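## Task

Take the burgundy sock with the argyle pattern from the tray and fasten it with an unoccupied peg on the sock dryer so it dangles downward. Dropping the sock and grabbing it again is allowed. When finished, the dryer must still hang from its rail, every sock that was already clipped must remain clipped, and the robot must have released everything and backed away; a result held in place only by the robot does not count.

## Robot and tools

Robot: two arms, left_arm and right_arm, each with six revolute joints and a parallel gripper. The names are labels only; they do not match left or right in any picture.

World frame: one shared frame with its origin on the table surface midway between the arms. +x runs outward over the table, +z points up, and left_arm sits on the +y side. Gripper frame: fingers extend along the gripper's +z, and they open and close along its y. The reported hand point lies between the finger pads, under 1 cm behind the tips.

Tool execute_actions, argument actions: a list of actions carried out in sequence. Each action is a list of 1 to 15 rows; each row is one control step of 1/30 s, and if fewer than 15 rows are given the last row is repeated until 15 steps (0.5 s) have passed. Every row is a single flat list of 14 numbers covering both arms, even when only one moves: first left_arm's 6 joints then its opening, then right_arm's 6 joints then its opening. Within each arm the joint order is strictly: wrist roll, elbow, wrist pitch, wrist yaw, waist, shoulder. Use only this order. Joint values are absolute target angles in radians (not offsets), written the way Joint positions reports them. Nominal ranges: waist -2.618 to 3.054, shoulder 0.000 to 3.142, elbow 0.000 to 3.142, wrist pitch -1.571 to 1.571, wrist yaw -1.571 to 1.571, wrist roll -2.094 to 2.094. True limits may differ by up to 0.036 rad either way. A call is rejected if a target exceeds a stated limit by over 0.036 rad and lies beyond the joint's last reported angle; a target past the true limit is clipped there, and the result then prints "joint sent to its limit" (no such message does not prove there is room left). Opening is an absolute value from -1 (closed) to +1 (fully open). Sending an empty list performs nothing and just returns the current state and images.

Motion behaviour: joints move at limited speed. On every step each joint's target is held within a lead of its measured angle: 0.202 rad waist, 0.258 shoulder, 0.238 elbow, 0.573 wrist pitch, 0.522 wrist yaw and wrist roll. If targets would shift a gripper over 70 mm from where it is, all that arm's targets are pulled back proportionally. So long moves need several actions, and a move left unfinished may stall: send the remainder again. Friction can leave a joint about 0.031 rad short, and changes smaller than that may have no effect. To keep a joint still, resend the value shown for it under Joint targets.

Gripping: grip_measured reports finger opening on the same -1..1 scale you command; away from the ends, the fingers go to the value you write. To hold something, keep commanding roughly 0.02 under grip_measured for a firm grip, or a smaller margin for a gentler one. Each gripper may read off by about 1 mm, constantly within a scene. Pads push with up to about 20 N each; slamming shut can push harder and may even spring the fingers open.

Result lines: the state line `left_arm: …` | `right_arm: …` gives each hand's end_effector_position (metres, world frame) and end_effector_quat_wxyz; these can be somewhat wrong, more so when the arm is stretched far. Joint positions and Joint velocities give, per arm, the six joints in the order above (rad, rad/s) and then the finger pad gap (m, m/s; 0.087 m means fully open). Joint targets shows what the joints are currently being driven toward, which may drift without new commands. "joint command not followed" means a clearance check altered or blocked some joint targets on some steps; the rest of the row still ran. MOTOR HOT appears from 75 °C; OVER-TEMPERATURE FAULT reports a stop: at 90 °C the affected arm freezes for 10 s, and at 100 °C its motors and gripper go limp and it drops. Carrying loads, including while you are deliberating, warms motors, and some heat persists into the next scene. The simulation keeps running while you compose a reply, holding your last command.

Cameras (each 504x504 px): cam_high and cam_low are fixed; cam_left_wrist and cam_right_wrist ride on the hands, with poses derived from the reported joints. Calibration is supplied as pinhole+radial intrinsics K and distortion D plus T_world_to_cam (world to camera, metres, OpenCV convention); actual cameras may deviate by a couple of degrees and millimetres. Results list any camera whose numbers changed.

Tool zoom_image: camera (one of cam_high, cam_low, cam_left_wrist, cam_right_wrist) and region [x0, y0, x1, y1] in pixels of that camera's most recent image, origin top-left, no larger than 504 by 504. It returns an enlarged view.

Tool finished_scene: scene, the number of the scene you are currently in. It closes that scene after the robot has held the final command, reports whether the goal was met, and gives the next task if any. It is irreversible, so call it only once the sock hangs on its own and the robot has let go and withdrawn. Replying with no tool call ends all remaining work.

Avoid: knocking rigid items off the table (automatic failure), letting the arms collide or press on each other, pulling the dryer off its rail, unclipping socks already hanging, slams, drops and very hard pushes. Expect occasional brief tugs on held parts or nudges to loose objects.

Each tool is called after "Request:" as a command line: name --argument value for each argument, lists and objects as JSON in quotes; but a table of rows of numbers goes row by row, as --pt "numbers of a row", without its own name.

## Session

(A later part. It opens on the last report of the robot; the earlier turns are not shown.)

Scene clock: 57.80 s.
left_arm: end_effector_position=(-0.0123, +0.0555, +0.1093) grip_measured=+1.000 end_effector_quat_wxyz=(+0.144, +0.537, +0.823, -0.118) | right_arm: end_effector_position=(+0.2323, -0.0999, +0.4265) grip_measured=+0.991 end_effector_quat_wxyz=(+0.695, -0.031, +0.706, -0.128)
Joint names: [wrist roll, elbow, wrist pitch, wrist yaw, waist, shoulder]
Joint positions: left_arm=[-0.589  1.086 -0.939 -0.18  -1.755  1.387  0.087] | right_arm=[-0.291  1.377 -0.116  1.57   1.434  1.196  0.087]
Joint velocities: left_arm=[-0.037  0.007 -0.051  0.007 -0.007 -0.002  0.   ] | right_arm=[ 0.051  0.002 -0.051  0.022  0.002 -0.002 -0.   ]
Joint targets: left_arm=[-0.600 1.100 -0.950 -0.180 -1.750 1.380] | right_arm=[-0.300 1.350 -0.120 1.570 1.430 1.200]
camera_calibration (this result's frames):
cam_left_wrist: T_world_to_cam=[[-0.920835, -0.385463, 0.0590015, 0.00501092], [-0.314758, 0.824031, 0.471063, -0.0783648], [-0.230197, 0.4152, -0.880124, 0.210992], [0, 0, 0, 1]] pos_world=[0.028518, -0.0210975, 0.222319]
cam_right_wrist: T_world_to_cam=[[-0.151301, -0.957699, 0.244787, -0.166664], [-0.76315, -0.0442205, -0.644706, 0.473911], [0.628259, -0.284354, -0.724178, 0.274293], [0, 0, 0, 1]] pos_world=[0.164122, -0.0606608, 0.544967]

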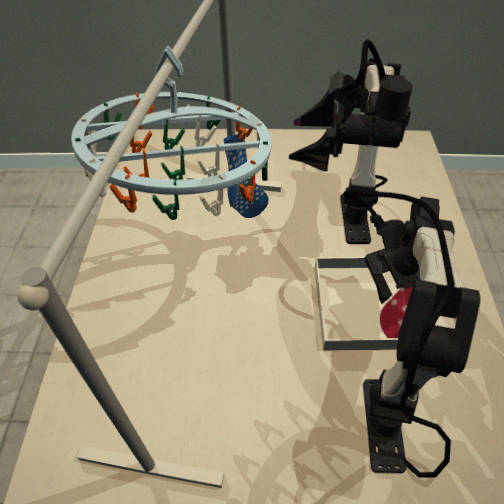

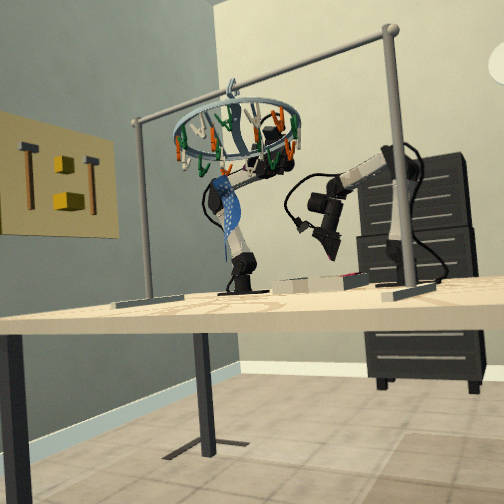

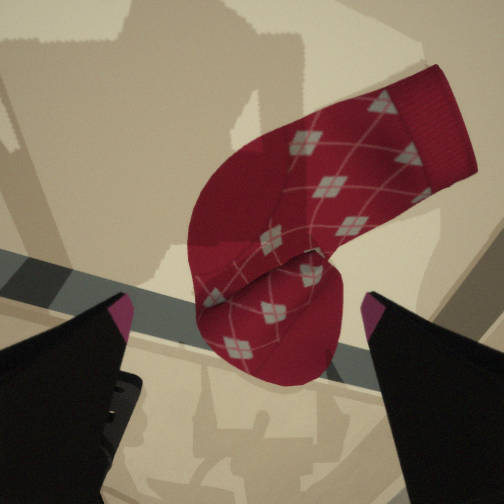

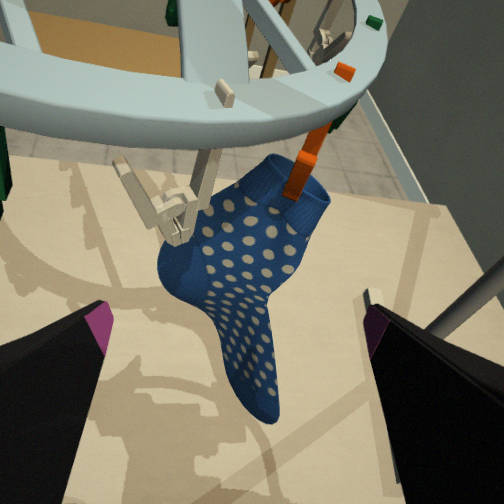

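Request:
execute_actions --actions '[[[-0.15,1.2,-0.88,-0.02,-1.80,1.55,1,-0.3,1.35,-0.12,1.57,1.43,1.2,1]],[[0.2,1.265,-0.78,0.1,-1.845,1.70,1,-0.3,1.35,-0.12,1.57,1.43,1.2,1]],[[0.372,1.265,-0.75,0.143,-1.845,1.705,1,-0.3,1.35,-0.12,1.57,1.43,1.2,1]]]'

Scene clock: 62.60 s.
left_arm: end_effector_position=(-0.0744, -0.0096, +0.0719) grip_measured=+1.000 end_effector_quat_wxyz=(+0.081, +0.885, +0.427, -0.166) | right_arm: end_effector_position=(+0.2323, -0.0999, +0.4265) grip_measured=+0.991 end_effector_quat_wxyz=(+0.695, -0.031, +0.706, -0.128)
Joint names: [wrist roll, elbow, wrist pitch, wrist yaw, waist, shoulder]
Joint positions: left_arm=[ 0.358  1.248 -0.763  0.134 -1.84   1.708  0.087] | right_arm=[-0.291  1.377 -0.116  1.57   1.434  1.196  0.087]
Joint velocities: left_arm=[ 0.051 -0.012  0.037  0.022 -0.002 -0.007  0.   ] | right_arm=[ 0.007  0.002  0.007 -0.051  0.007 -0.007 -0.   ]
Joint targets: left_arm=[0.372 1.265 -0.750 0.143 -1.845 1.705] | right_arm=[-0.300 1.350 -0.120 1.570 1.430 1.200]
camera_calibration (this result's frames):
cam_left_wrist: T_world_to_cam=[[-0.776552, 0.629797, 0.017978, -0.0515773], [0.561485, 0.678813, 0.473232, 0.0369374], [0.285836, 0.377583, -0.880755, 0.228859], [0, 0, 0, 1]] pos_world=[-0.126208, -0.0790036, 0.185016]
cam_right_wrist: T_world_to_cam=[[-0.151301, -0.957699, 0.244787, -0.166664], [-0.76315, -0.0442205, -0.644706, 0.473911], [0.628259, -0.284354, -0.724178, 0.274293], [0, 0, 0, 1]] pos_world=[0.164122, -0.0606608, 0.544967]

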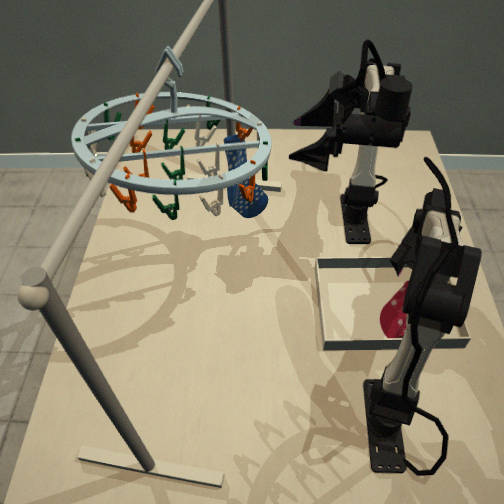

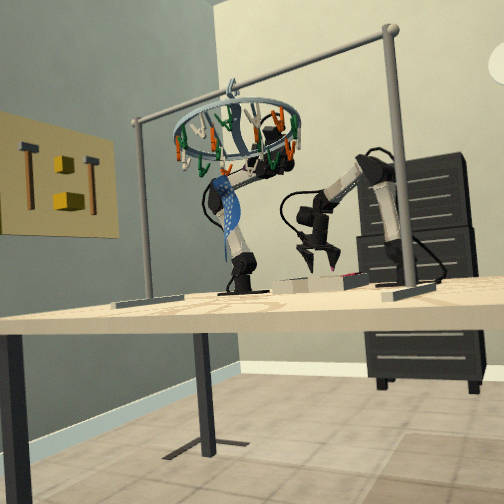

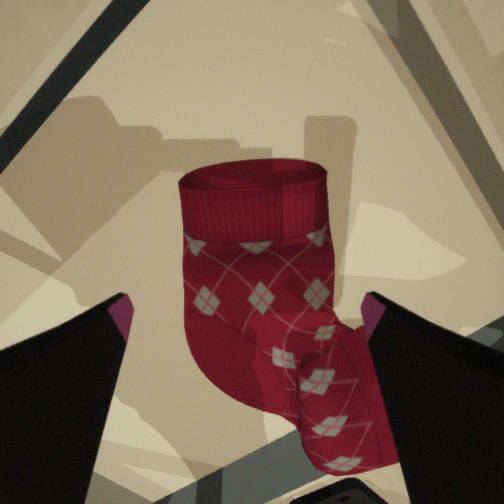

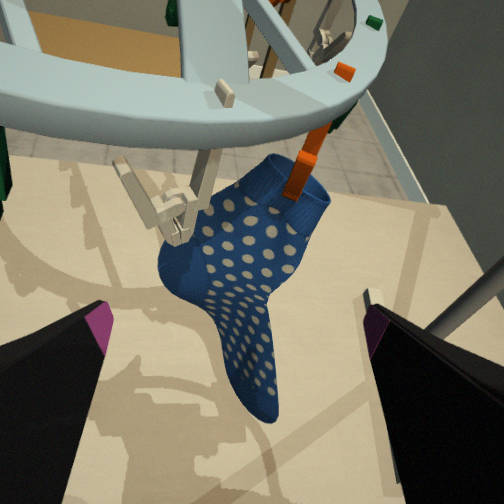

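Request:
execute_actions --actions '[[[0.372,1.18,-0.66,0.143,-1.868,1.74,1,-0.3,1.35,-0.12,1.57,1.43,1.2,1]],[[0.372,1.13,-0.59,0.143,-1.868,1.76,1,-0.3,1.35,-0.12,1.57,1.43,1.2,1],[0.372,1.12,-0.575,0.143,-1.868,1.765,1,-0.3,1.35,-0.12,1.57,1.43,1.2,1],[0.372,1.11,-0.56,0.143,-1.868,1.77,1,-0.3,1.35,-0.12,1.57,1.43,1.2,1],[0.372,1.10,-0.545,0.143,-1.868,1.775,1,-0.3,1.35,-0.12,1.57,1.43,1.2,1]]]'

Scene clock: 66.40 s.
left_arm: end_effector_position=(-0.0809, -0.0072, +0.0197) grip_measured=+1.000 end_effector_quat_wxyz=(+0.077, +0.891, +0.416, -0.166) | right_arm: end_effector_position=(+0.2323, -0.0999, +0.4265) grip_measured=+0.991 end_effector_quat_wxyz=(+0.695, -0.031, +0.706, -0.128)
Joint names: [wrist roll, elbow, wrist pitch, wrist yaw, waist, shoulder]
Joint positions: left_arm=[ 0.364  1.11  -0.564  0.137 -1.859  1.775  0.087] | right_arm=[-0.291  1.377 -0.116  1.57   1.434  1.196  0.087]
Joint velocities: left_arm=[-0.037  0.012 -0.007 -0.007  0.002 -0.002  0.   ] | right_arm=[-0.022 -0.017 -0.007 -0.007 -0.017 -0.012  0.001]
Joint targets: left_arm=[0.372 1.100 -0.545 0.143 -1.868 1.775] | right_arm=[-0.300 1.350 -0.120 1.570 1.430 1.200]
camera_calibration (this result's frames):
cam_left_wrist: T_world_to_cam=[[-0.759692, 0.64998, 0.0198697, -0.0556975], [0.578645, 0.661742, 0.476726, 0.0648368], [0.296714, 0.373662, -0.878827, 0.184693], [0, 0, 0, 1]] pos_world=[-0.134631, -0.0757156, 0.13251]
cam_right_wrist: T_world_to_cam=[[-0.151301, -0.957699, 0.244787, -0.166664], [-0.76315, -0.0442205, -0.644706, 0.473911], [0.628259, -0.284354, -0.724178, 0.274293], [0, 0, 0, 1]] pos_world=[0.164122, -0.0606608, 0.544967]

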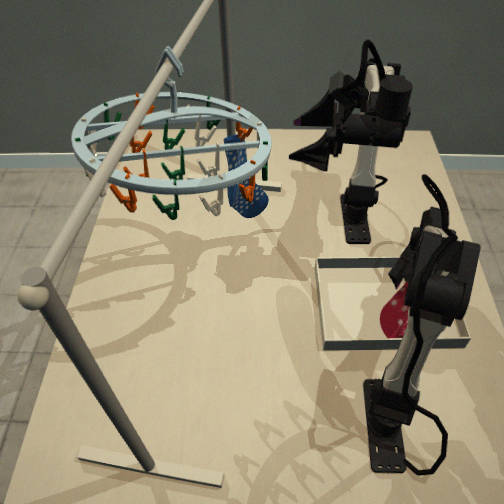

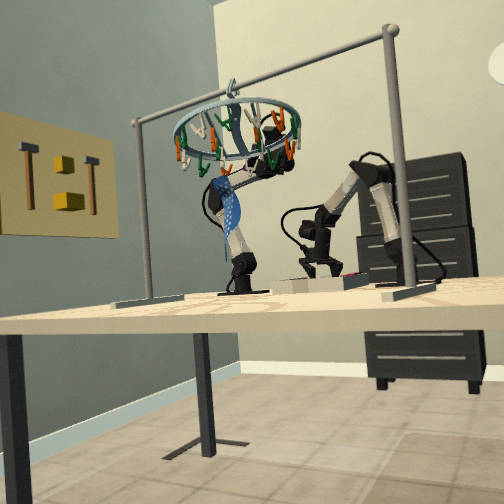

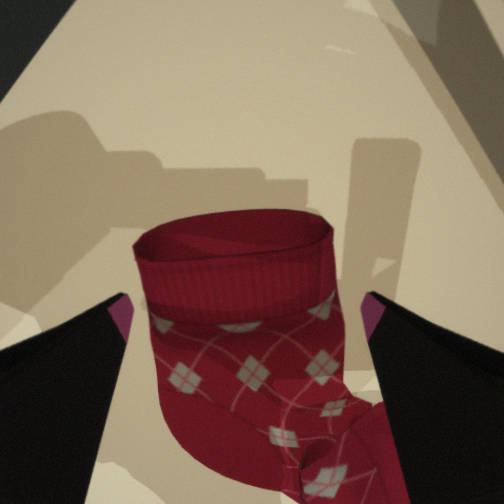

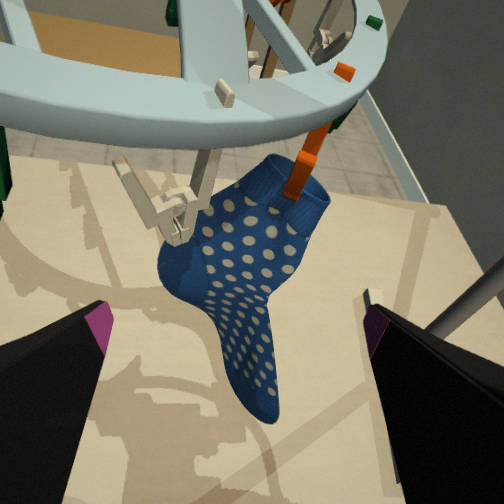

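Request:
execute_actions --actions '[[[0.27,1.07,-0.535,0.143,-1.83,1.745,1,-0.3,1.35,-0.12,1.57,1.43,1.2,1]]]'

Scene clock: 68.77 s.
left_arm: end_effector_position=(-0.0767, -0.0048, +0.0177) grip_measured=+1.000 end_effector_quat_wxyz=(+0.074, +0.869, +0.459, -0.171) | right_arm: end_effector_position=(+0.2323, -0.0999, +0.4265) grip_measured=+0.991 end_effector_quat_wxyz=(+0.695, -0.031, +0.706, -0.128)
Joint names: [wrist roll, elbow, wrist pitch, wrist yaw, waist, shoulder]
Joint positions: left_arm=[ 0.283  1.086 -0.544  0.138 -1.84   1.764  0.087] | right_arm=[-0.291  1.377 -0.116  1.57   1.434  1.196  0.087]
Joint velocities: left_arm=[-0.007  0.007 -0.007 -0.022  0.007  0.002  0.   ] | right_arm=[ 0.007  0.002 -0.037 -0.022  0.002 -0.017  0.001]
Joint targets: left_arm=[0.270 1.070 -0.535 0.143 -1.830 1.745] | right_arm=[-0.300 1.350 -0.120 1.570 1.430 1.200]
camera_calibration (this result's frames):
cam_left_wrist: T_world_to_cam=[[-0.816695, 0.575069, 0.0480107, -0.0592637], [0.526131, 0.707846, 0.471319, 0.0581407], [0.237056, 0.410184, -0.880655, 0.176414], [0, 0, 0, 1]] pos_world=[-0.12081, -0.0794359, 0.130802]
cam_right_wrist: T_world_to_cam=[[-0.151301, -0.957699, 0.244787, -0.166664], [-0.76315, -0.0442205, -0.644706, 0.473911], [0.628259, -0.284354, -0.724178, 0.274293], [0, 0, 0, 1]] pos_world=[0.164122, -0.0606608, 0.544967]

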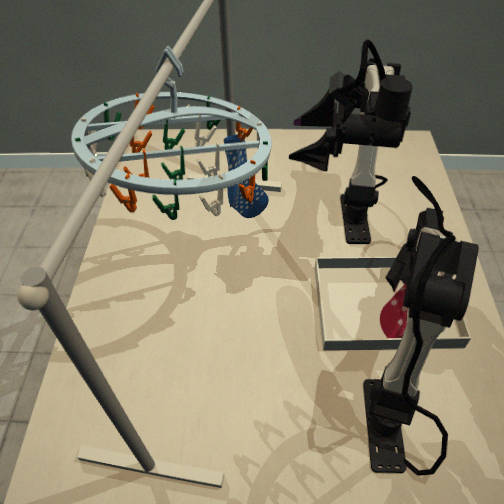

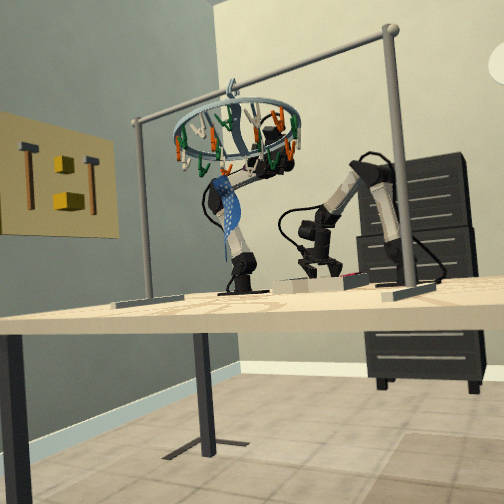

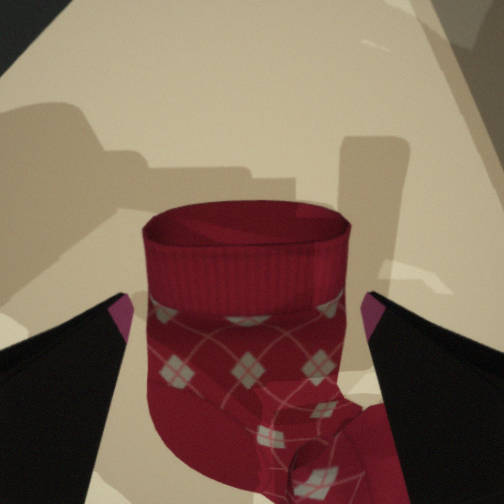

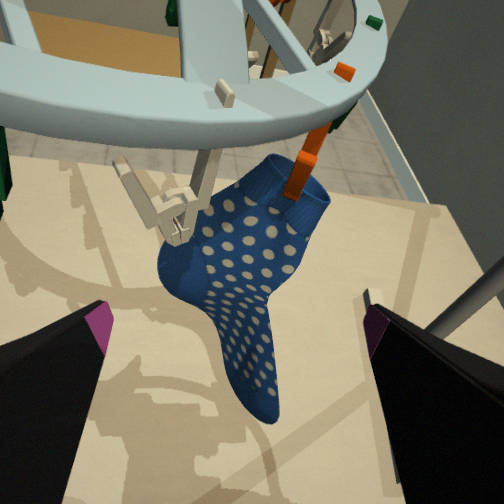

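Request:
execute_actions --actions '[[[0.27,1.06,-0.53,0.143,-1.83,1.735,1,-0.3,1.5,-0.12,1.57,1.43,1.35,1],[0.27,1.06,-0.53,0.143,-1.83,1.735,1,-0.3,1.5,-0.12,1.57,1.43,1.35,1],[0.27,1.06,-0.53,0.143,-1.83,1.735,1,-0.3,1.5,-0.12,1.57,1.43,1.35,1],[0.27,1.06,-0.53,0.143,-1.83,1.735,1,-0.3,1.5,-0.12,1.57,1.43,1.35,1],[0.27,1.06,-0.53,0.143,-1.83,1.735,1,-0.3,1.5,-0.12,1.57,1.43,1.35,1],[0.27,1.06,-0.53,0.143,-1.83,1.735,0.9,-0.3,1.5,-0.12,1.57,1.43,1.35,1],[0.27,1.06,-0.53,0.143,-1.83,1.735,0.8,-0.3,1.5,-0.12,1.57,1.43,1.35,1],[0.27,1.06,-0.53,0.143,-1.83,1.735,0.7,-0.3,1.55,-0.12,1.57,1.43,1.4,1],[0.27,1.06,-0.53,0.143,-1.83,1.735,0.6,-0.3,1.55,-0.12,1.57,1.43,1.4,1],[0.27,1.06,-0.53,0.143,-1.83,1.735,0.5,-0.3,1.55,-0.12,1.57,1.43,1.4,1],[0.27,1.06,-0.53,0.143,-1.83,1.735,0.4,-0.3,1.6,-0.12,1.57,1.43,1.45,1],[0.27,1.06,-0.53,0.143,-1.83,1.735,0.3,-0.3,1.6,-0.12,1.57,1.43,1.45,1],[0.27,1.06,-0.53,0.143,-1.83,1.735,0.2,-0.3,1.6,-0.12,1.57,1.43,1.45,1],[0.27,1.06,-0.53,0.143,-1.83,1.735,0.1,-0.3,1.65,-0.12,1.57,1.43,1.5,1],[0.27,1.06,-0.53,0.143,-1.83,1.735,0.0,-0.3,1.65,-0.12,1.57,1.43,1.5,1]],[[0.27,1.06,-0.53,0.143,-1.83,1.735,-0.07,-0.3,1.7,-0.12,1.57,1.43,1.55,1],[0.27,1.06,-0.53,0.143,-1.83,1.735,-0.14,-0.3,1.7,-0.12,1.57,1.43,1.55,1],[0.27,1.06,-0.53,0.143,-1.83,1.735,-0.21,-0.3,1.7,-0.12,1.57,1.43,1.55,1],[0.27,1.06,-0.53,0.143,-1.83,1.735,-0.28,-0.3,1.75,-0.12,1.57,1.43,1.6,1],[0.27,1.06,-0.53,0.143,-1.83,1.735,-0.35,-0.3,1.75,-0.12,1.57,1.43,1.6,1],[0.27,1.06,-0.53,0.143,-1.83,1.735,-0.42,-0.3,1.75,-0.12,1.57,1.43,1.6,1],[0.27,1.06,-0.53,0.143,-1.83,1.735,-0.49,-0.3,1.8,-0.12,1.57,1.43,1.655,1],[0.27,1.06,-0.53,0.143,-1.83,1.735,-0.56,-0.3,1.8,-0.12,1.57,1.43,1.655,1],[0.27,1.06,-0.53,0.143,-1.83,1.735,-0.62,-0.3,1.8,-0.12,1.57,1.43,1.655,1],[0.27,1.06,-0.53,0.143,-1.83,1.735,-0.68,-0.3,1.8,-0.12,1.57,1.43,1.655,1],[0.27,1.06,-0.53,0.143,-1.83,1.735,-0.73,-0.3,1.8,-0.12,1.57,1.43,1.655,1],[0.27,1.06,-0.53,0.143,-1.83,1.735,-0.78,-0.3,1.8,-0.12,1.57,1.43,1.655,1],[0.27,1.06,-0.53,0.143,-1.83,1.735,-0.82,-0.3,1.8,-0.12,1.57,1.43,1.655,1],[0.27,1.06,-0.53,0.143,-1.83,1.735,-0.85,-0.3,1.8,-0.12,1.57,1.43,1.655,1],[0.27,1.06,-0.53,0.143,-1.83,1.735,-0.88,-0.3,1.8,-0.12,1.57,1.43,1.655,1]],[[0.27,1.06,-0.53,0.143,-1.83,1.735,-0.90,-0.3,1.8,-0.12,1.54,1.38,1.655,1],[0.27,1.06,-0.53,0.143,-1.83,1.735,-0.92,-0.3,1.8,-0.12,1.54,1.37,1.655,1],[0.27,1.06,-0.53,0.143,-1.83,1.735,-0.94,-0.3,1.8,-0.12,1.53,1.36,1.655,1],[0.27,1.06,-0.53,0.143,-1.83,1.735,-0.94,-0.3,1.8,-0.12,1.52,1.345,1.655,1],[0.27,1.06,-0.53,0.143,-1.83,1.735,-0.94,-0.3,1.8,-0.12,1.515,1.33,1.655,1]]]'

Scene clock: 75.23 s.
left_arm: end_effector_position=(-0.0765, -0.0031, +0.0187) grip_measured=-0.890 end_effector_quat_wxyz=(+0.074, +0.867, +0.462, -0.173) | right_arm: end_effector_position=(+0.2824, +0.0017, +0.4281) grip_measured=+0.991 end_effector_quat_wxyz=(+0.687, -0.030, +0.706, -0.168)
Joint names: [wrist roll, elbow, wrist pitch, wrist yaw, waist, shoulder]
Joint positions: left_arm=[ 0.277  1.077 -0.541  0.139 -1.84   1.753  0.005] | right_arm=[-0.291  1.775 -0.119  1.524  1.329  1.648  0.087]
Joint velocities: left_arm=[-0.022 -0.017 -0.081  0.037 -0.017 -0.002 -0.   ] | right_arm=[ 0.066 -0.002 -0.007 -0.095 -0.007 -0.012 -0.   ]
Joint targets: left_arm=[0.270 1.060 -0.530 0.143 -1.830 1.735] | right_arm=[-0.300 1.800 -0.120 1.515 1.330 1.655]
camera_calibration (this result's frames):
cam_left_wrist: T_world_to_cam=[[-0.819712, 0.570654, 0.0492649, -0.0604075], [0.523741, 0.711938, 0.467803, 0.0562589], [0.23188, 0.409266, -0.882458, 0.176187], [0, 0, 0, 1]] pos_world=[-0.119836, -0.0776886, 0.132136]
cam_right_wrist: T_world_to_cam=[[-0.205085, -0.931922, 0.299101, -0.070196], [-0.771302, -0.0342417, -0.635548, 0.516084], [0.602523, -0.361038, -0.711771, 0.274929], [0, 0, 0, 1]] pos_world=[0.218009, 0.0515144, 0.544679]

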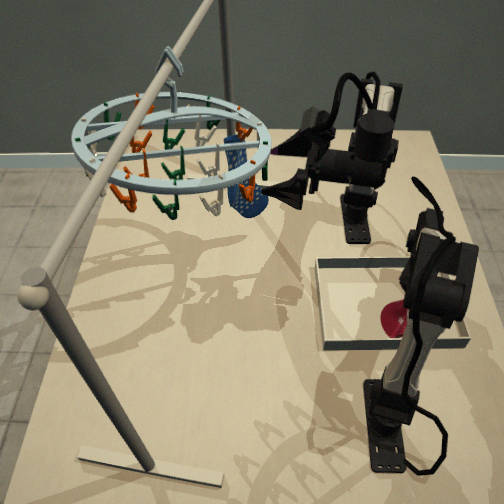

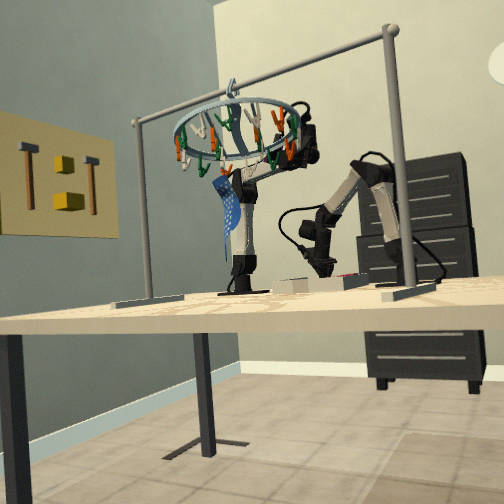

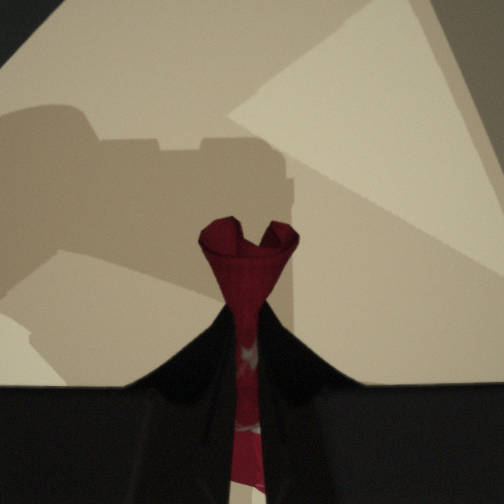

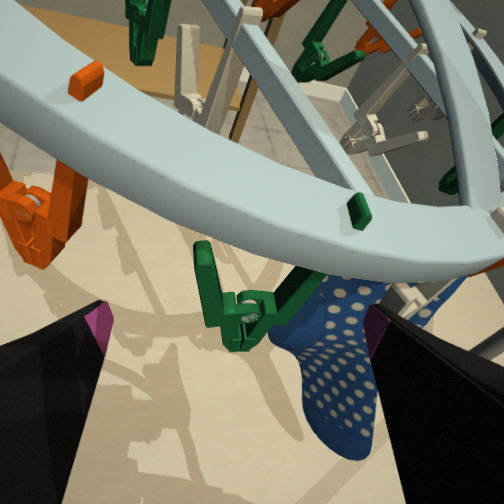

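Request:
execute_actions --actions '[[[0.22,1.2,-0.72,0.143,-1.83,1.68,-0.94,-0.3,1.8,-0.12,1.515,1.33,1.655,0.8],[0.22,1.2,-0.72,0.143,-1.83,1.68,-0.94,-0.3,1.8,-0.12,1.515,1.33,1.655,0.7],[0.22,1.2,-0.72,0.143,-1.83,1.68,-0.94,-0.3,1.8,-0.12,1.515,1.33,1.655,0.6],[0.22,1.2,-0.72,0.143,-1.83,1.68,-0.94,-0.3,1.8,-0.12,1.505,1.32,1.655,0.6],[0.22,1.2,-0.72,0.143,-1.83,1.68,-0.94,-0.3,1.8,-0.12,1.505,1.32,1.655,0.6],[0.22,1.2,-0.72,0.143,-1.83,1.68,-0.94,-0.3,1.8,-0.12,1.495,1.31,1.655,0.6],[0.22,1.2,-0.72,0.143,-1.83,1.68,-0.94,-0.3,1.8,-0.12,1.495,1.31,1.655,0.6],[0.22,1.2,-0.72,0.143,-1.83,1.68,-0.94,-0.3,1.8,-0.12,1.485,1.30,1.655,0.6],[0.22,1.2,-0.72,0.143,-1.83,1.68,-0.94,-0.3,1.8,-0.12,1.485,1.30,1.655,0.6],[0.22,1.2,-0.72,0.143,-1.83,1.68,-0.94,-0.3,1.8,-0.12,1.475,1.29,1.655,0.6],[0.22,1.2,-0.72,0.143,-1.83,1.68,-0.94,-0.3,1.8,-0.12,1.473,1.285,1.655,0.6]],[[0.1,1.0,-0.45,0.2,-1.7,1.35,-0.94,-0.3,1.8,-0.12,1.473,1.285,1.655,0.6]],[[0.0,0.75,-0.05,0.3,-1.45,1.1,-0.94,-0.3,1.8,-0.12,1.473,1.285,1.655,0.6]],[[0.0,0.75,-0.05,0.3,-1.45,1.1,-0.94,-0.3,1.8,-0.12,1.473,1.285,1.655,0.6]]]'

Scene clock: 81.10 s.
left_arm: end_effector_position=(+0.0211, -0.0374, +0.1891) grip_measured=-0.890 end_effector_quat_wxyz=(+0.323, +0.616, +0.558, -0.453) | right_arm: end_effector_position=(+0.2958, -0.0007, +0.4281) grip_measured=+0.600 end_effector_quat_wxyz=(+0.688, -0.033, +0.706, -0.166)
Joint names: [wrist roll, elbow, wrist pitch, wrist yaw, waist, shoulder]
Joint positions: left_arm=[ 0.008  0.764 -0.068  0.292 -1.448  1.106  0.005] | right_arm=[-0.291  1.775 -0.119  1.479  1.291  1.648  0.07 ]
Joint velocities: left_arm=[ 0.007  0.012  0.051  0.081  0.002  0.007 -0.001] | right_arm=[-0.022  0.017  0.007 -0.007 -0.022 -0.012  0.   ]
Joint targets: left_arm=[-0.000 0.750 -0.050 0.300 -1.450 1.100] | right_arm=[-0.300 1.800 -0.120 1.473 1.285 1.655]
camera_calibration (this result's frames):
cam_left_wrist: T_world_to_cam=[[-0.975364, 0.189206, 0.113429, 0.00766989], [0.146736, 0.940381, -0.306844, 0.112818], [-0.164723, -0.28264, -0.944977, 0.3123], [0, 0, 0, 1]] pos_world=[0.0423696, -0.0192745, 0.328864]
cam_right_wrist: T_world_to_cam=[[-0.19915, -0.933203, 0.299119, -0.0714867], [-0.770826, -0.0393046, -0.635832, 0.526293], [0.605116, -0.357195, -0.71151, 0.265211], [0, 0, 0, 1]] pos_world=[0.23096, 0.0487063, 0.544717]

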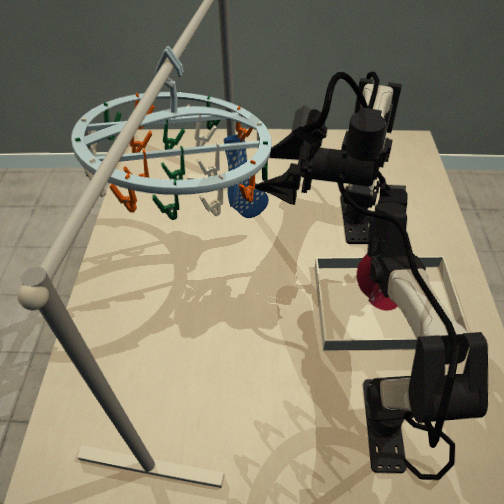

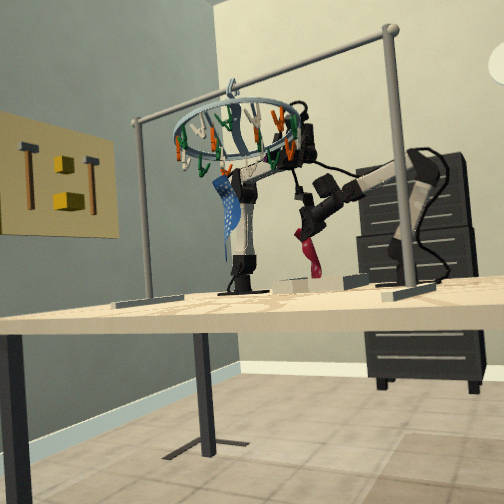

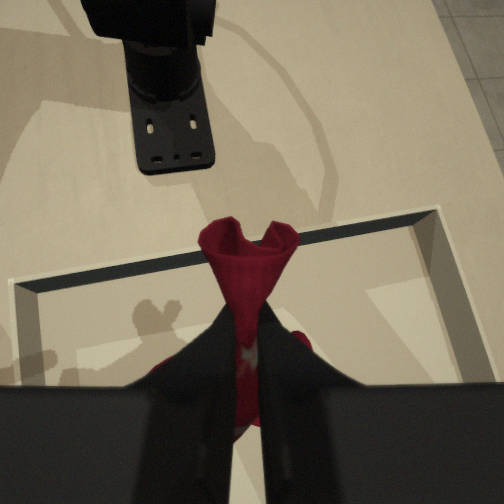

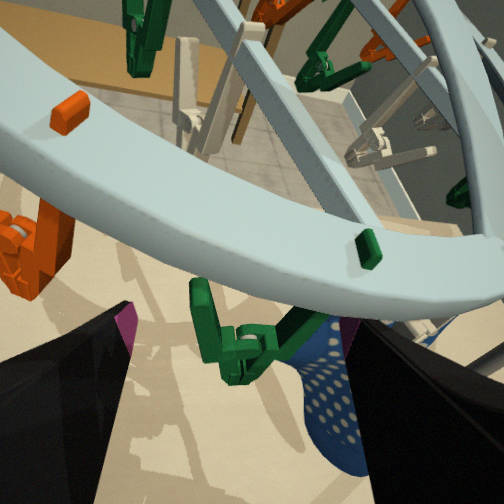

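Request:
execute_actions --actions '[[[-0.1,0.62,0.25,0.4,-1.2,0.97,-0.94,-0.3,1.8,-0.12,1.473,1.285,1.655,0.55],[-0.1,0.62,0.25,0.4,-1.2,0.97,-0.94,-0.3,1.8,-0.12,1.473,1.285,1.655,0.5],[-0.1,0.62,0.25,0.4,-1.2,0.97,-0.94,-0.3,1.8,-0.12,1.473,1.285,1.655,0.45],[-0.1,0.62,0.25,0.4,-1.2,0.97,-0.94,-0.3,1.8,-0.12,1.473,1.285,1.655,0.4],[-0.1,0.62,0.25,0.4,-1.2,0.97,-0.94,-0.3,1.8,-0.12,1.473,1.285,1.655,0.35],[-0.1,0.62,0.25,0.4,-1.2,0.97,-0.94,-0.3,1.8,-0.12,1.473,1.285,1.655,0.3],[-0.1,0.62,0.25,0.4,-1.2,0.97,-0.94,-0.3,1.8,-0.12,1.473,1.285,1.655,0.25],[-0.1,0.62,0.25,0.4,-1.2,0.97,-0.94,-0.3,1.8,-0.12,1.473,1.285,1.655,0.2],[-0.1,0.62,0.25,0.4,-1.2,0.97,-0.94,-0.3,1.8,-0.12,1.473,1.285,1.655,0.15],[-0.1,0.62,0.25,0.4,-1.2,0.97,-0.94,-0.3,1.8,-0.12,1.473,1.285,1.655,0.1],[-0.1,0.62,0.25,0.4,-1.2,0.97,-0.94,-0.3,1.8,-0.12,1.473,1.285,1.655,0.05],[-0.1,0.62,0.25,0.4,-1.2,0.97,-0.94,-0.3,1.8,-0.12,1.473,1.285,1.655,0.0],[-0.1,0.62,0.25,0.4,-1.2,0.97,-0.94,-0.3,1.8,-0.12,1.473,1.285,1.655,-0.04],[-0.1,0.62,0.25,0.4,-1.2,0.97,-0.94,-0.3,1.8,-0.12,1.473,1.285,1.655,-0.08],[-0.1,0.62,0.25,0.4,-1.2,0.97,-0.94,-0.3,1.8,-0.12,1.473,1.285,1.655,-0.12]],[[-0.15,0.55,0.4,0.55,-0.9,0.9,-0.94,-0.3,1.8,-0.12,1.473,1.285,1.655,-0.14],[-0.15,0.55,0.4,0.55,-0.9,0.9,-0.94,-0.3,1.8,-0.12,1.473,1.285,1.655,-0.16],[-0.15,0.55,0.4,0.55,-0.9,0.9,-0.94,-0.3,1.8,-0.12,1.473,1.285,1.655,-0.18],[-0.15,0.55,0.4,0.55,-0.9,0.9,-0.94,-0.3,1.8,-0.12,1.473,1.285,1.655,-0.20],[-0.15,0.55,0.4,0.55,-0.9,0.9,-0.94,-0.3,1.8,-0.12,1.473,1.285,1.655,-0.22],[-0.15,0.55,0.4,0.55,-0.9,0.9,-0.94,-0.3,1.8,-0.12,1.473,1.285,1.655,-0.24],[-0.15,0.55,0.4,0.55,-0.9,0.9,-0.94,-0.3,1.8,-0.12,1.473,1.285,1.655,-0.26],[-0.15,0.55,0.4,0.55,-0.9,0.9,-0.94,-0.3,1.8,-0.12,1.473,1.285,1.655,-0.28],[-0.15,0.55,0.4,0.55,-0.9,0.9,-0.94,-0.3,1.8,-0.12,1.473,1.285,1.655,-0.30],[-0.15,0.55,0.4,0.55,-0.9,0.9,-0.94,-0.3,1.8,-0.12,1.473,1.285,1.655,-0.32],[-0.15,0.55,0.4,0.55,-0.9,0.9,-0.94,-0.3,1.8,-0.12,1.473,1.285,1.655,-0.34],[-0.15,0.55,0.4,0.55,-0.9,0.9,-0.94,-0.3,1.8,-0.12,1.473,1.285,1.655,-0.36]]]'

Scene clock: 85.30 s.
left_arm: end_effector_position=(+0.1587, +0.0010, +0.2592) grip_measured=-0.890 end_effector_quat_wxyz=(+0.500, +0.433, +0.549, -0.510) | right_arm: end_effector_position=(+0.2958, -0.0005, +0.4281) grip_measured=-0.260 end_effector_quat_wxyz=(+0.688, -0.033, +0.706, -0.166)
Joint names: [wrist roll, elbow, wrist pitch, wrist yaw, waist, shoulder]
Joint positions: left_arm=[-0.14   0.564  0.376  0.537 -0.905  0.916  0.005] | right_arm=[-0.291  1.775 -0.119  1.478  1.291  1.648  0.032]
Joint velocities: left_arm=[-0.051 -0.007  0.022  0.007 -0.007 -0.002  0.001] | right_arm=[-0.022  0.002 -0.051 -0.022 -0.022  0.022  0.001]
Joint targets: left_arm=[-0.150 0.550 0.400 0.550 -0.900 0.900] | right_arm=[-0.300 1.800 -0.120 1.473 1.285 1.655]
camera_calibration (this result's frames):
cam_left_wrist: T_world_to_cam=[[-0.988907, -0.0821178, 0.12377, 0.126371], [-0.143933, 0.735586, -0.661965, 0.216376], [-0.0366844, -0.672436, -0.739245, 0.338747], [0, 0, 0, 1]] pos_world=[0.168539, 0.0789998, 0.37801]
cam_right_wrist: T_world_to_cam=[[-0.19844, -0.933354, 0.299119, -0.0715695], [-0.770792, -0.0398938, -0.635836, 0.526317], [0.605393, -0.356734, -0.711505, 0.265154], [0, 0, 0, 1]] pos_world=[0.230956, 0.0487868, 0.544718]

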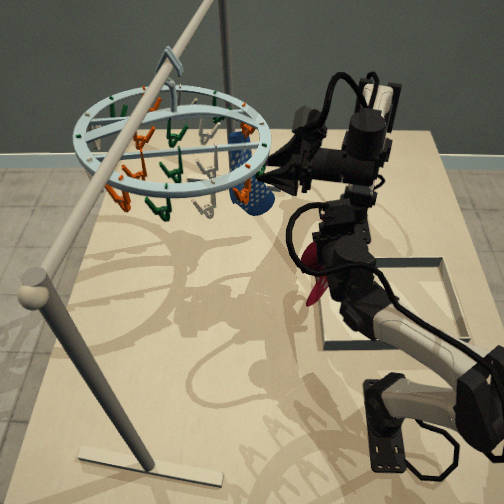

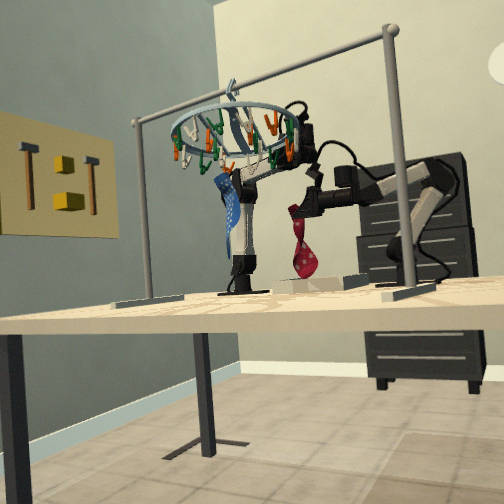

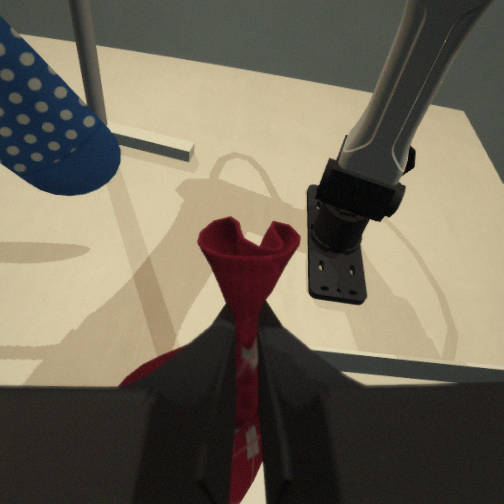

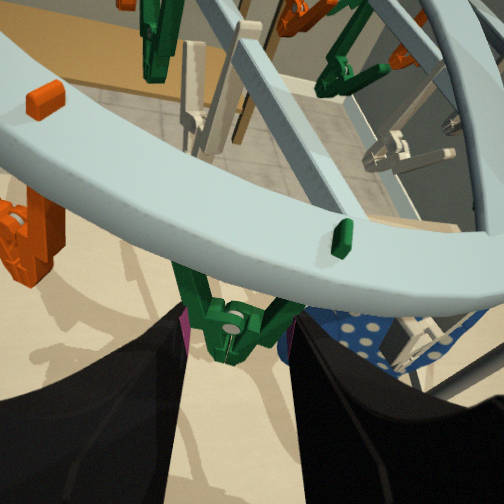

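Request:
execute_actions --actions '[[[-0.15,0.55,0.4,0.55,-0.9,0.9,-0.94,-0.3,1.8,-0.12,1.473,1.285,1.655,-0.2],[-0.15,0.55,0.4,0.55,-0.9,0.9,-0.94,-0.3,1.8,-0.12,1.473,1.285,1.655,-0.1],[-0.15,0.55,0.4,0.55,-0.9,0.9,-0.94,-0.3,1.8,-0.12,1.473,1.285,1.655,0.0],[-0.15,0.55,0.4,0.55,-0.9,0.9,-0.94,-0.3,1.8,-0.12,1.473,1.285,1.655,0.1],[-0.15,0.55,0.4,0.55,-0.9,0.9,-0.94,-0.3,1.8,-0.12,1.473,1.285,1.655,0.2],[-0.15,0.55,0.4,0.55,-0.9,0.9,-0.94,-0.3,1.8,-0.12,1.473,1.285,1.655,0.3],[-0.15,0.55,0.4,0.55,-0.9,0.9,-0.94,-0.3,1.8,-0.12,1.473,1.285,1.655,0.4],[-0.15,0.55,0.4,0.55,-0.9,0.9,-0.94,-0.3,1.8,-0.12,1.473,1.285,1.655,0.5]],[[-0.15,0.55,0.4,0.55,-0.9,0.9,-0.94,-0.3,1.82,-0.135,1.465,1.275,1.66,0.5],[-0.15,0.55,0.4,0.55,-0.9,0.9,-0.94,-0.3,1.83,-0.14,1.46,1.27,1.662,0.5],[-0.15,0.55,0.4,0.55,-0.9,0.9,-0.94,-0.3,1.84,-0.15,1.452,1.263,1.665,0.5],[-0.15,0.55,0.4,0.55,-0.9,0.9,-0.94,-0.3,1.85,-0.158,1.444,1.256,1.668,0.5],[-0.15,0.55,0.4,0.55,-0.9,0.9,-0.94,-0.3,1.86,-0.165,1.436,1.25,1.67,0.5]]]'

Scene clock: 88.50 s.
left_arm: end_effector_position=(+0.1575, +0.0008, +0.2602) grip_measured=-0.890 end_effector_quat_wxyz=(+0.500, +0.434, +0.546, -0.513) | right_arm: end_effector_position=(+0.3055, -0.0074, +0.4459) grip_measured=+0.500 end_effector_quat_wxyz=(+0.692, -0.018, +0.705, -0.154)
Joint names: [wrist roll, elbow, wrist pitch, wrist yaw, waist, shoulder]
Joint positions: left_arm=[-0.142  0.564  0.381  0.543 -0.905  0.916  0.005] | right_arm=[-0.291  1.844 -0.142  1.449  1.258  1.654  0.066]
Joint velocities: left_arm=[-0.007  0.012 -0.022  0.051 -0.007 -0.002 -0.001] | right_arm=[-0.037 -0.012 -0.022 -0.007  0.002  0.002 -0.   ]
Joint targets: left_arm=[-0.150 0.550 0.400 0.550 -0.900 0.900] | right_arm=[-0.300 1.860 -0.165 1.436 1.250 1.670]
camera_calibration (this result's frames):
cam_left_wrist: T_world_to_cam=[[-0.989527, -0.0748068, 0.123451, 0.125215], [-0.138437, 0.734051, -0.664834, 0.216921], [-0.0408856, -0.674961, -0.736719, 0.339308], [0, 0, 0, 1]] pos_world=[0.167806, 0.0791558, 0.378733]
cam_right_wrist: T_world_to_cam=[[-0.205123, -0.943122, 0.261619, -0.0626208], [-0.76298, -0.0133334, -0.646284, 0.547328], [0.613014, -0.332178, -0.716849, 0.269702], [0, 0, 0, 1]] pos_world=[0.239425, 0.0378277, 0.563448]

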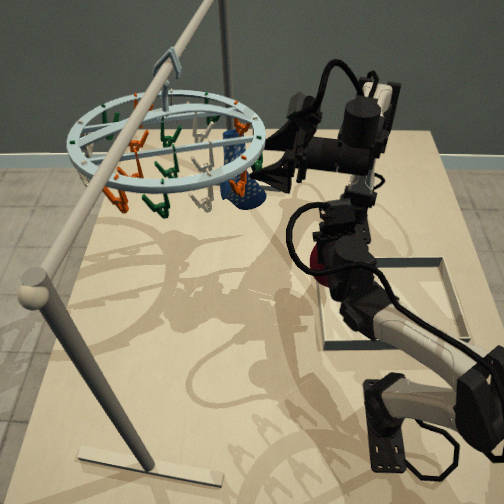

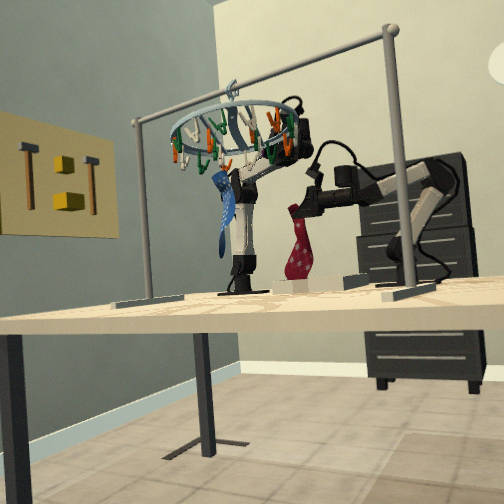

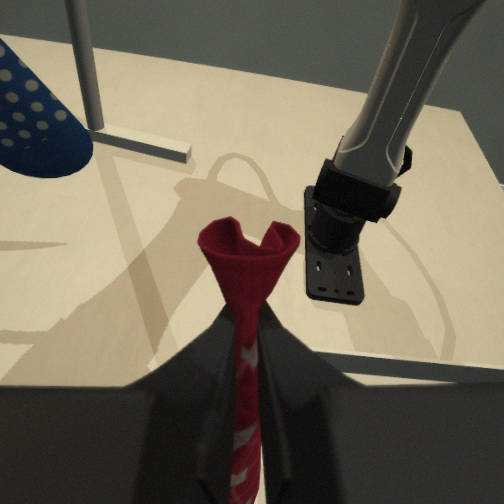

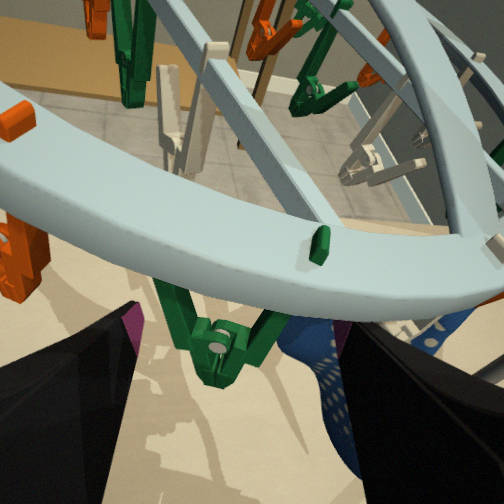

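Request:
execute_actions --actions '[[[-0.15,0.55,0.4,0.55,-0.9,0.9,-0.94,-0.3,1.86,-0.165,1.436,1.25,1.67,0.45],[-0.15,0.55,0.4,0.55,-0.9,0.9,-0.94,-0.3,1.86,-0.165,1.436,1.25,1.67,0.4],[-0.15,0.55,0.4,0.55,-0.9,0.9,-0.94,-0.3,1.86,-0.165,1.436,1.25,1.67,0.35],[-0.15,0.55,0.4,0.55,-0.9,0.9,-0.94,-0.3,1.86,-0.165,1.436,1.25,1.67,0.3],[-0.15,0.55,0.4,0.55,-0.9,0.9,-0.94,-0.3,1.86,-0.165,1.436,1.25,1.67,0.25],[-0.15,0.55,0.4,0.55,-0.9,0.9,-0.94,-0.3,1.86,-0.165,1.436,1.25,1.67,0.2],[-0.15,0.55,0.4,0.55,-0.9,0.9,-0.94,-0.3,1.86,-0.165,1.436,1.25,1.67,0.16],[-0.15,0.55,0.4,0.55,-0.9,0.9,-0.94,-0.3,1.86,-0.165,1.436,1.25,1.67,0.12],[-0.15,0.55,0.4,0.55,-0.9,0.9,-0.94,-0.3,1.86,-0.165,1.436,1.25,1.67,0.08],[-0.15,0.55,0.4,0.55,-0.9,0.9,-0.94,-0.3,1.86,-0.165,1.436,1.25,1.67,0.04],[-0.15,0.55,0.4,0.55,-0.9,0.9,-0.94,-0.3,1.86,-0.165,1.436,1.25,1.67,0.0],[-0.15,0.55,0.4,0.55,-0.9,0.9,-0.94,-0.3,1.86,-0.165,1.436,1.25,1.67,-0.03],[-0.15,0.55,0.4,0.55,-0.9,0.9,-0.94,-0.3,1.86,-0.165,1.436,1.25,1.67,-0.06],[-0.15,0.55,0.4,0.55,-0.9,0.9,-0.94,-0.3,1.86,-0.165,1.436,1.25,1.67,-0.09],[-0.15,0.55,0.4,0.55,-0.9,0.9,-0.94,-0.3,1.86,-0.165,1.436,1.25,1.67,-0.12]],[[-0.15,0.55,0.4,0.55,-0.9,0.9,-0.94,-0.3,1.86,-0.165,1.436,1.25,1.67,-0.14],[-0.15,0.55,0.4,0.55,-0.9,0.9,-0.94,-0.3,1.86,-0.165,1.436,1.25,1.67,-0.16],[-0.15,0.55,0.4,0.55,-0.9,0.9,-0.94,-0.3,1.86,-0.165,1.436,1.25,1.67,-0.18],[-0.15,0.55,0.4,0.55,-0.9,0.9,-0.94,-0.3,1.86,-0.165,1.436,1.25,1.67,-0.20],[-0.15,0.55,0.4,0.55,-0.9,0.9,-0.94,-0.3,1.86,-0.165,1.436,1.25,1.67,-0.22],[-0.15,0.55,0.4,0.55,-0.9,0.9,-0.94,-0.3,1.86,-0.165,1.436,1.25,1.67,-0.24],[-0.15,0.55,0.4,0.55,-0.9,0.9,-0.94,-0.3,1.86,-0.165,1.436,1.25,1.67,-0.26],[-0.15,0.55,0.4,0.55,-0.9,0.9,-0.94,-0.3,1.86,-0.165,1.436,1.25,1.67,-0.28],[-0.15,0.55,0.4,0.55,-0.9,0.9,-0.94,-0.3,1.86,-0.165,1.436,1.25,1.67,-0.30],[-0.15,0.55,0.4,0.55,-0.9,0.9,-0.94,-0.3,1.86,-0.165,1.436,1.25,1.67,-0.32],[-0.15,0.55,0.4,0.55,-0.9,0.9,-0.94,-0.3,1.86,-0.165,1.436,1.25,1.67,-0.34],[-0.15,0.55,0.4,0.55,-0.9,0.9,-0.94,-0.3,1.86,-0.165,1.436,1.25,1.67,-0.36]]]'

Scene clock: 91.67 s.
left_arm: end_effector_position=(+0.1575, +0.0008, +0.2602) grip_measured=-0.890 end_effector_quat_wxyz=(+0.500, +0.434, +0.546, -0.513) | right_arm: end_effector_position=(+0.3059, -0.0061, +0.4457) grip_measured=-0.269 end_effector_quat_wxyz=(+0.693, -0.022, +0.705, -0.152)
Joint names: [wrist roll, elbow, wrist pitch, wrist yaw, waist, shoulder]
Joint positions: left_arm=[-0.142  0.564  0.381  0.543 -0.905  0.916  0.005] | right_arm=[-0.291  1.844 -0.146  1.441  1.258  1.654  0.032]
Joint velocities: left_arm=[ 0.022 -0.007 -0.007 -0.007 -0.017  0.002  0.   ] | right_arm=[ 0.007 -0.007 -0.037 -0.066  0.007 -0.007 -0.001]
Joint targets: left_arm=[-0.150 0.550 0.400 0.550 -0.900 0.900] | right_arm=[-0.300 1.860 -0.165 1.436 1.250 1.670]
camera_calibration (this result's frames):
cam_left_wrist: T_world_to_cam=[[-0.989527, -0.0748068, 0.123451, 0.125215], [-0.138437, 0.734051, -0.664834, 0.216921], [-0.0408856, -0.674961, -0.736719, 0.339308], [0, 0, 0, 1]] pos_world=[0.167806, 0.0791558, 0.378733]
cam_right_wrist: T_world_to_cam=[[-0.196999, -0.943821, 0.265318, -0.0654], [-0.763357, -0.0221519, -0.645597, 0.547187], [0.615205, -0.329714, -0.716108, 0.268757], [0, 0, 0, 1]] pos_world=[0.239474, 0.0390083, 0.563073]

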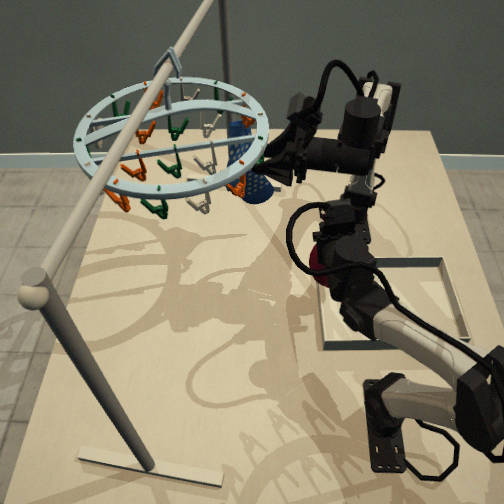

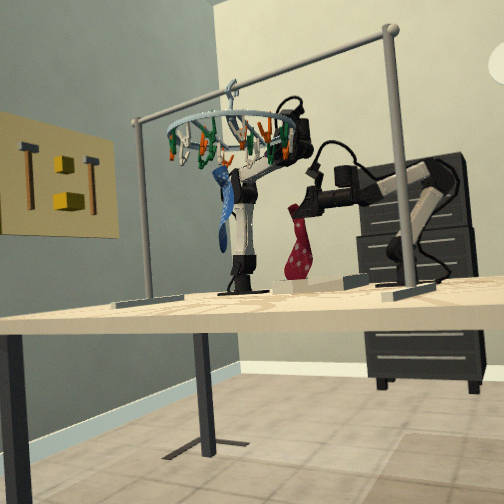

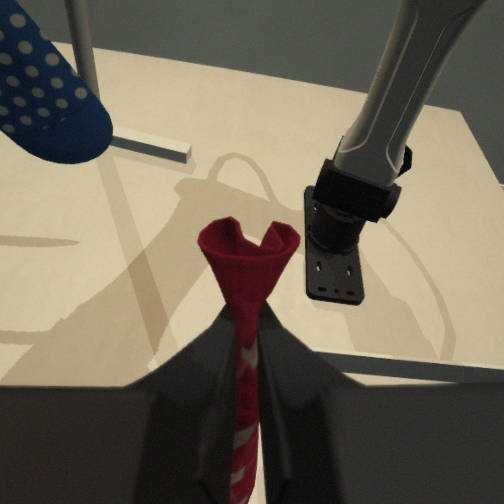

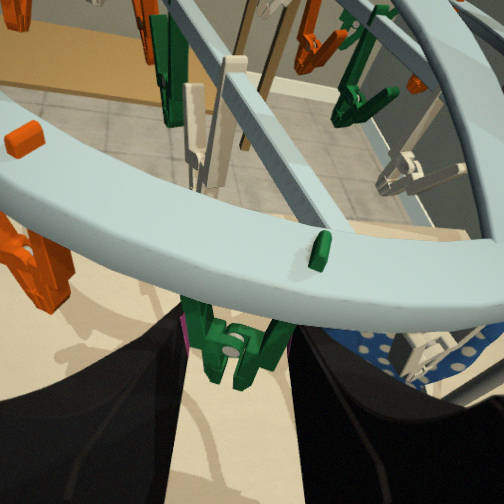

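Request:
execute_actions --actions '[[[-0.15,0.55,0.4,0.55,-0.9,0.9,-0.94,-0.28,1.81,-0.15,1.436,1.25,1.65,-0.36],[-0.15,0.55,0.4,0.55,-0.9,0.9,-0.94,-0.27,1.806,-0.15,1.436,1.25,1.648,-0.36],[-0.15,0.55,0.4,0.55,-0.9,0.9,-0.94,-0.26,1.802,-0.15,1.436,1.25,1.646,-0.36],[-0.15,0.55,0.4,0.55,-0.9,0.9,-0.94,-0.25,1.798,-0.15,1.436,1.25,1.644,-0.36],[-0.15,0.55,0.4,0.55,-0.9,0.9,-0.94,-0.24,1.794,-0.15,1.436,1.25,1.642,-0.36],[-0.15,0.55,0.4,0.55,-0.9,0.9,-0.94,-0.23,1.79,-0.15,1.436,1.25,1.64,-0.36],[-0.15,0.55,0.4,0.55,-0.9,0.9,-0.94,-0.22,1.786,-0.15,1.436,1.25,1.638,-0.36],[-0.15,0.55,0.4,0.55,-0.9,0.9,-0.94,-0.21,1.782,-0.15,1.436,1.25,1.636,-0.36],[-0.15,0.55,0.4,0.55,-0.9,0.9,-0.94,-0.20,1.778,-0.15,1.436,1.25,1.634,-0.36],[-0.15,0.55,0.4,0.55,-0.9,0.9,-0.94,-0.19,1.774,-0.15,1.436,1.25,1.632,-0.36],[-0.15,0.55,0.4,0.55,-0.9,0.9,-0.94,-0.18,1.77,-0.15,1.436,1.25,1.63,-0.36],[-0.15,0.55,0.4,0.55,-0.9,0.9,-0.94,-0.17,1.766,-0.15,1.436,1.25,1.628,-0.36],[-0.15,0.55,0.4,0.55,-0.9,0.9,-0.94,-0.16,1.762,-0.15,1.436,1.25,1.626,-0.36],[-0.15,0.55,0.4,0.55,-0.9,0.9,-0.94,-0.15,1.758,-0.15,1.436,1.25,1.624,-0.36],[-0.15,0.55,0.4,0.55,-0.9,0.9,-0.94,-0.14,1.754,-0.15,1.436,1.25,1.622,-0.36]],[[-0.15,0.55,0.4,0.55,-0.9,0.9,-0.94,-0.13,1.75,-0.145,1.436,1.25,1.62,-0.36],[-0.15,0.55,0.4,0.55,-0.9,0.9,-0.94,-0.12,1.746,-0.145,1.436,1.25,1.618,-0.36],[-0.15,0.55,0.4,0.55,-0.9,0.9,-0.94,-0.11,1.742,-0.145,1.436,1.25,1.616,-0.36],[-0.15,0.55,0.4,0.55,-0.9,0.9,-0.94,-0.10,1.738,-0.145,1.436,1.25,1.614,-0.36],[-0.15,0.55,0.4,0.55,-0.9,0.9,-0.94,-0.09,1.734,-0.145,1.436,1.25,1.612,-0.36],[-0.15,0.55,0.4,0.55,-0.9,0.9,-0.94,-0.08,1.73,-0.14,1.436,1.25,1.61,-0.36],[-0.15,0.55,0.4,0.55,-0.9,0.9,-0.94,-0.07,1.726,-0.14,1.436,1.25,1.608,-0.36],[-0.15,0.55,0.4,0.55,-0.9,0.9,-0.94,-0.06,1.722,-0.14,1.436,1.25,1.606,-0.36],[-0.15,0.55,0.4,0.55,-0.9,0.9,-0.94,-0.05,1.718,-0.14,1.436,1.25,1.604,-0.36],[-0.15,0.55,0.4,0.55,-0.9,0.9,-0.94,-0.04,1.714,-0.14,1.436,1.25,1.602,-0.36],[-0.15,0.55,0.4,0.55,-0.9,0.9,-0.94,-0.03,1.71,-0.14,1.436,1.25,1.60,-0.36],[-0.15,0.55,0.4,0.55,-0.9,0.9,-0.94,-0.02,1.706,-0.14,1.436,1.25,1.597,-0.36],[-0.15,0.55,0.4,0.55,-0.9,0.9,-0.94,-0.01,1.703,-0.14,1.436,1.25,1.594,-0.36],[-0.15,0.55,0.4,0.55,-0.9,0.9,-0.94,0.0,1.70,-0.14,1.436,1.25,1.59,-0.36],[-0.15,0.55,0.4,0.55,-0.9,0.9,-0.94,0.01,1.70,-0.14,1.436,1.25,1.59,-0.36]]]'

Scene clock: 95.83 s.
left_arm: end_effector_position=(+0.1575, +0.0008, +0.2602) grip_measured=-0.890 end_effector_quat_wxyz=(+0.500, +0.434, +0.546, -0.513) | right_arm: end_effector_position=(+0.3050, -0.0041, +0.4244) grip_measured=-0.269 end_effector_quat_wxyz=(+0.701, +0.041, +0.707, -0.085)
Joint names: [wrist roll, elbow, wrist pitch, wrist yaw, waist, shoulder]
Joint positions: left_arm=[-0.142  0.564  0.381  0.543 -0.905  0.916  0.005] | right_arm=[-0.044  1.73  -0.146  1.435  1.258  1.603  0.032]
Joint velocities: left_arm=[ 0.037 -0.002 -0.007 -0.081  0.007  0.007  0.001] | right_arm=[ 0.256 -0.051 -0.022 -0.007 -0.017 -0.076 -0.   ]
Joint targets: left_arm=[-0.150 0.550 0.400 0.550 -0.900 0.900] | right_arm=[0.010 1.700 -0.140 1.436 1.250 1.590]
camera_calibration (this result's frames):
cam_left_wrist: T_world_to_cam=[[-0.989527, -0.0748068, 0.123451, 0.125215], [-0.138437, 0.734051, -0.664834, 0.216921], [-0.0408856, -0.674961, -0.736719, 0.339308], [0, 0, 0, 1]] pos_world=[0.167806, 0.0791558, 0.378733]
cam_right_wrist: T_world_to_cam=[[-0.194825, -0.977281, 0.0834529, 0.0183415], [-0.747036, 0.0927113, -0.658287, 0.53372], [0.635595, -0.190593, -0.748127, 0.262675], [0, 0, 0, 1]] pos_world=[0.235327, 0.0185069, 0.546324]

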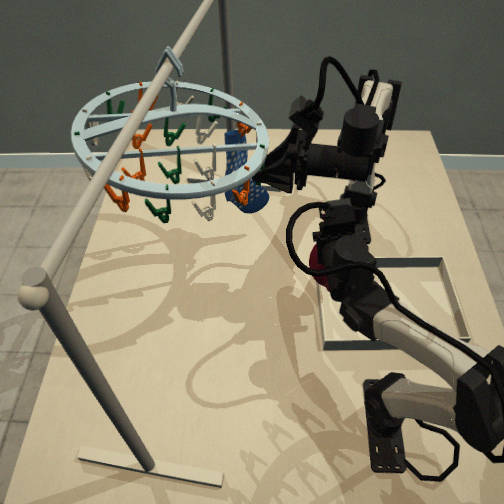

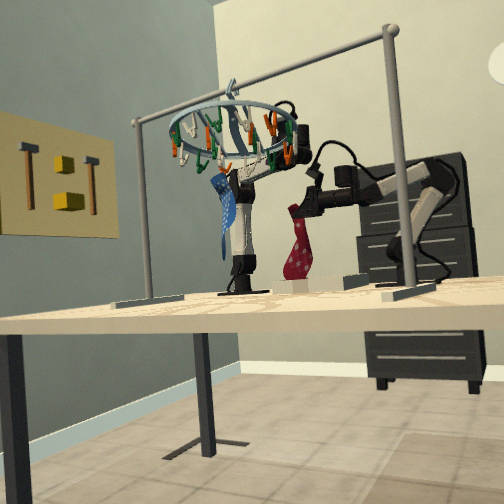

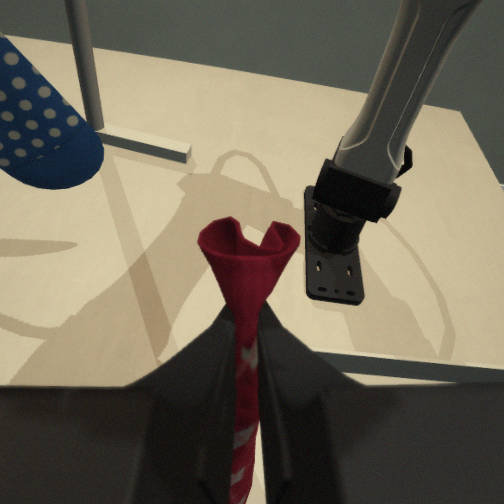

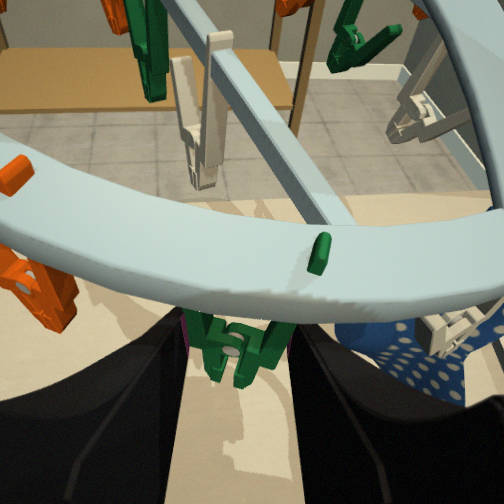

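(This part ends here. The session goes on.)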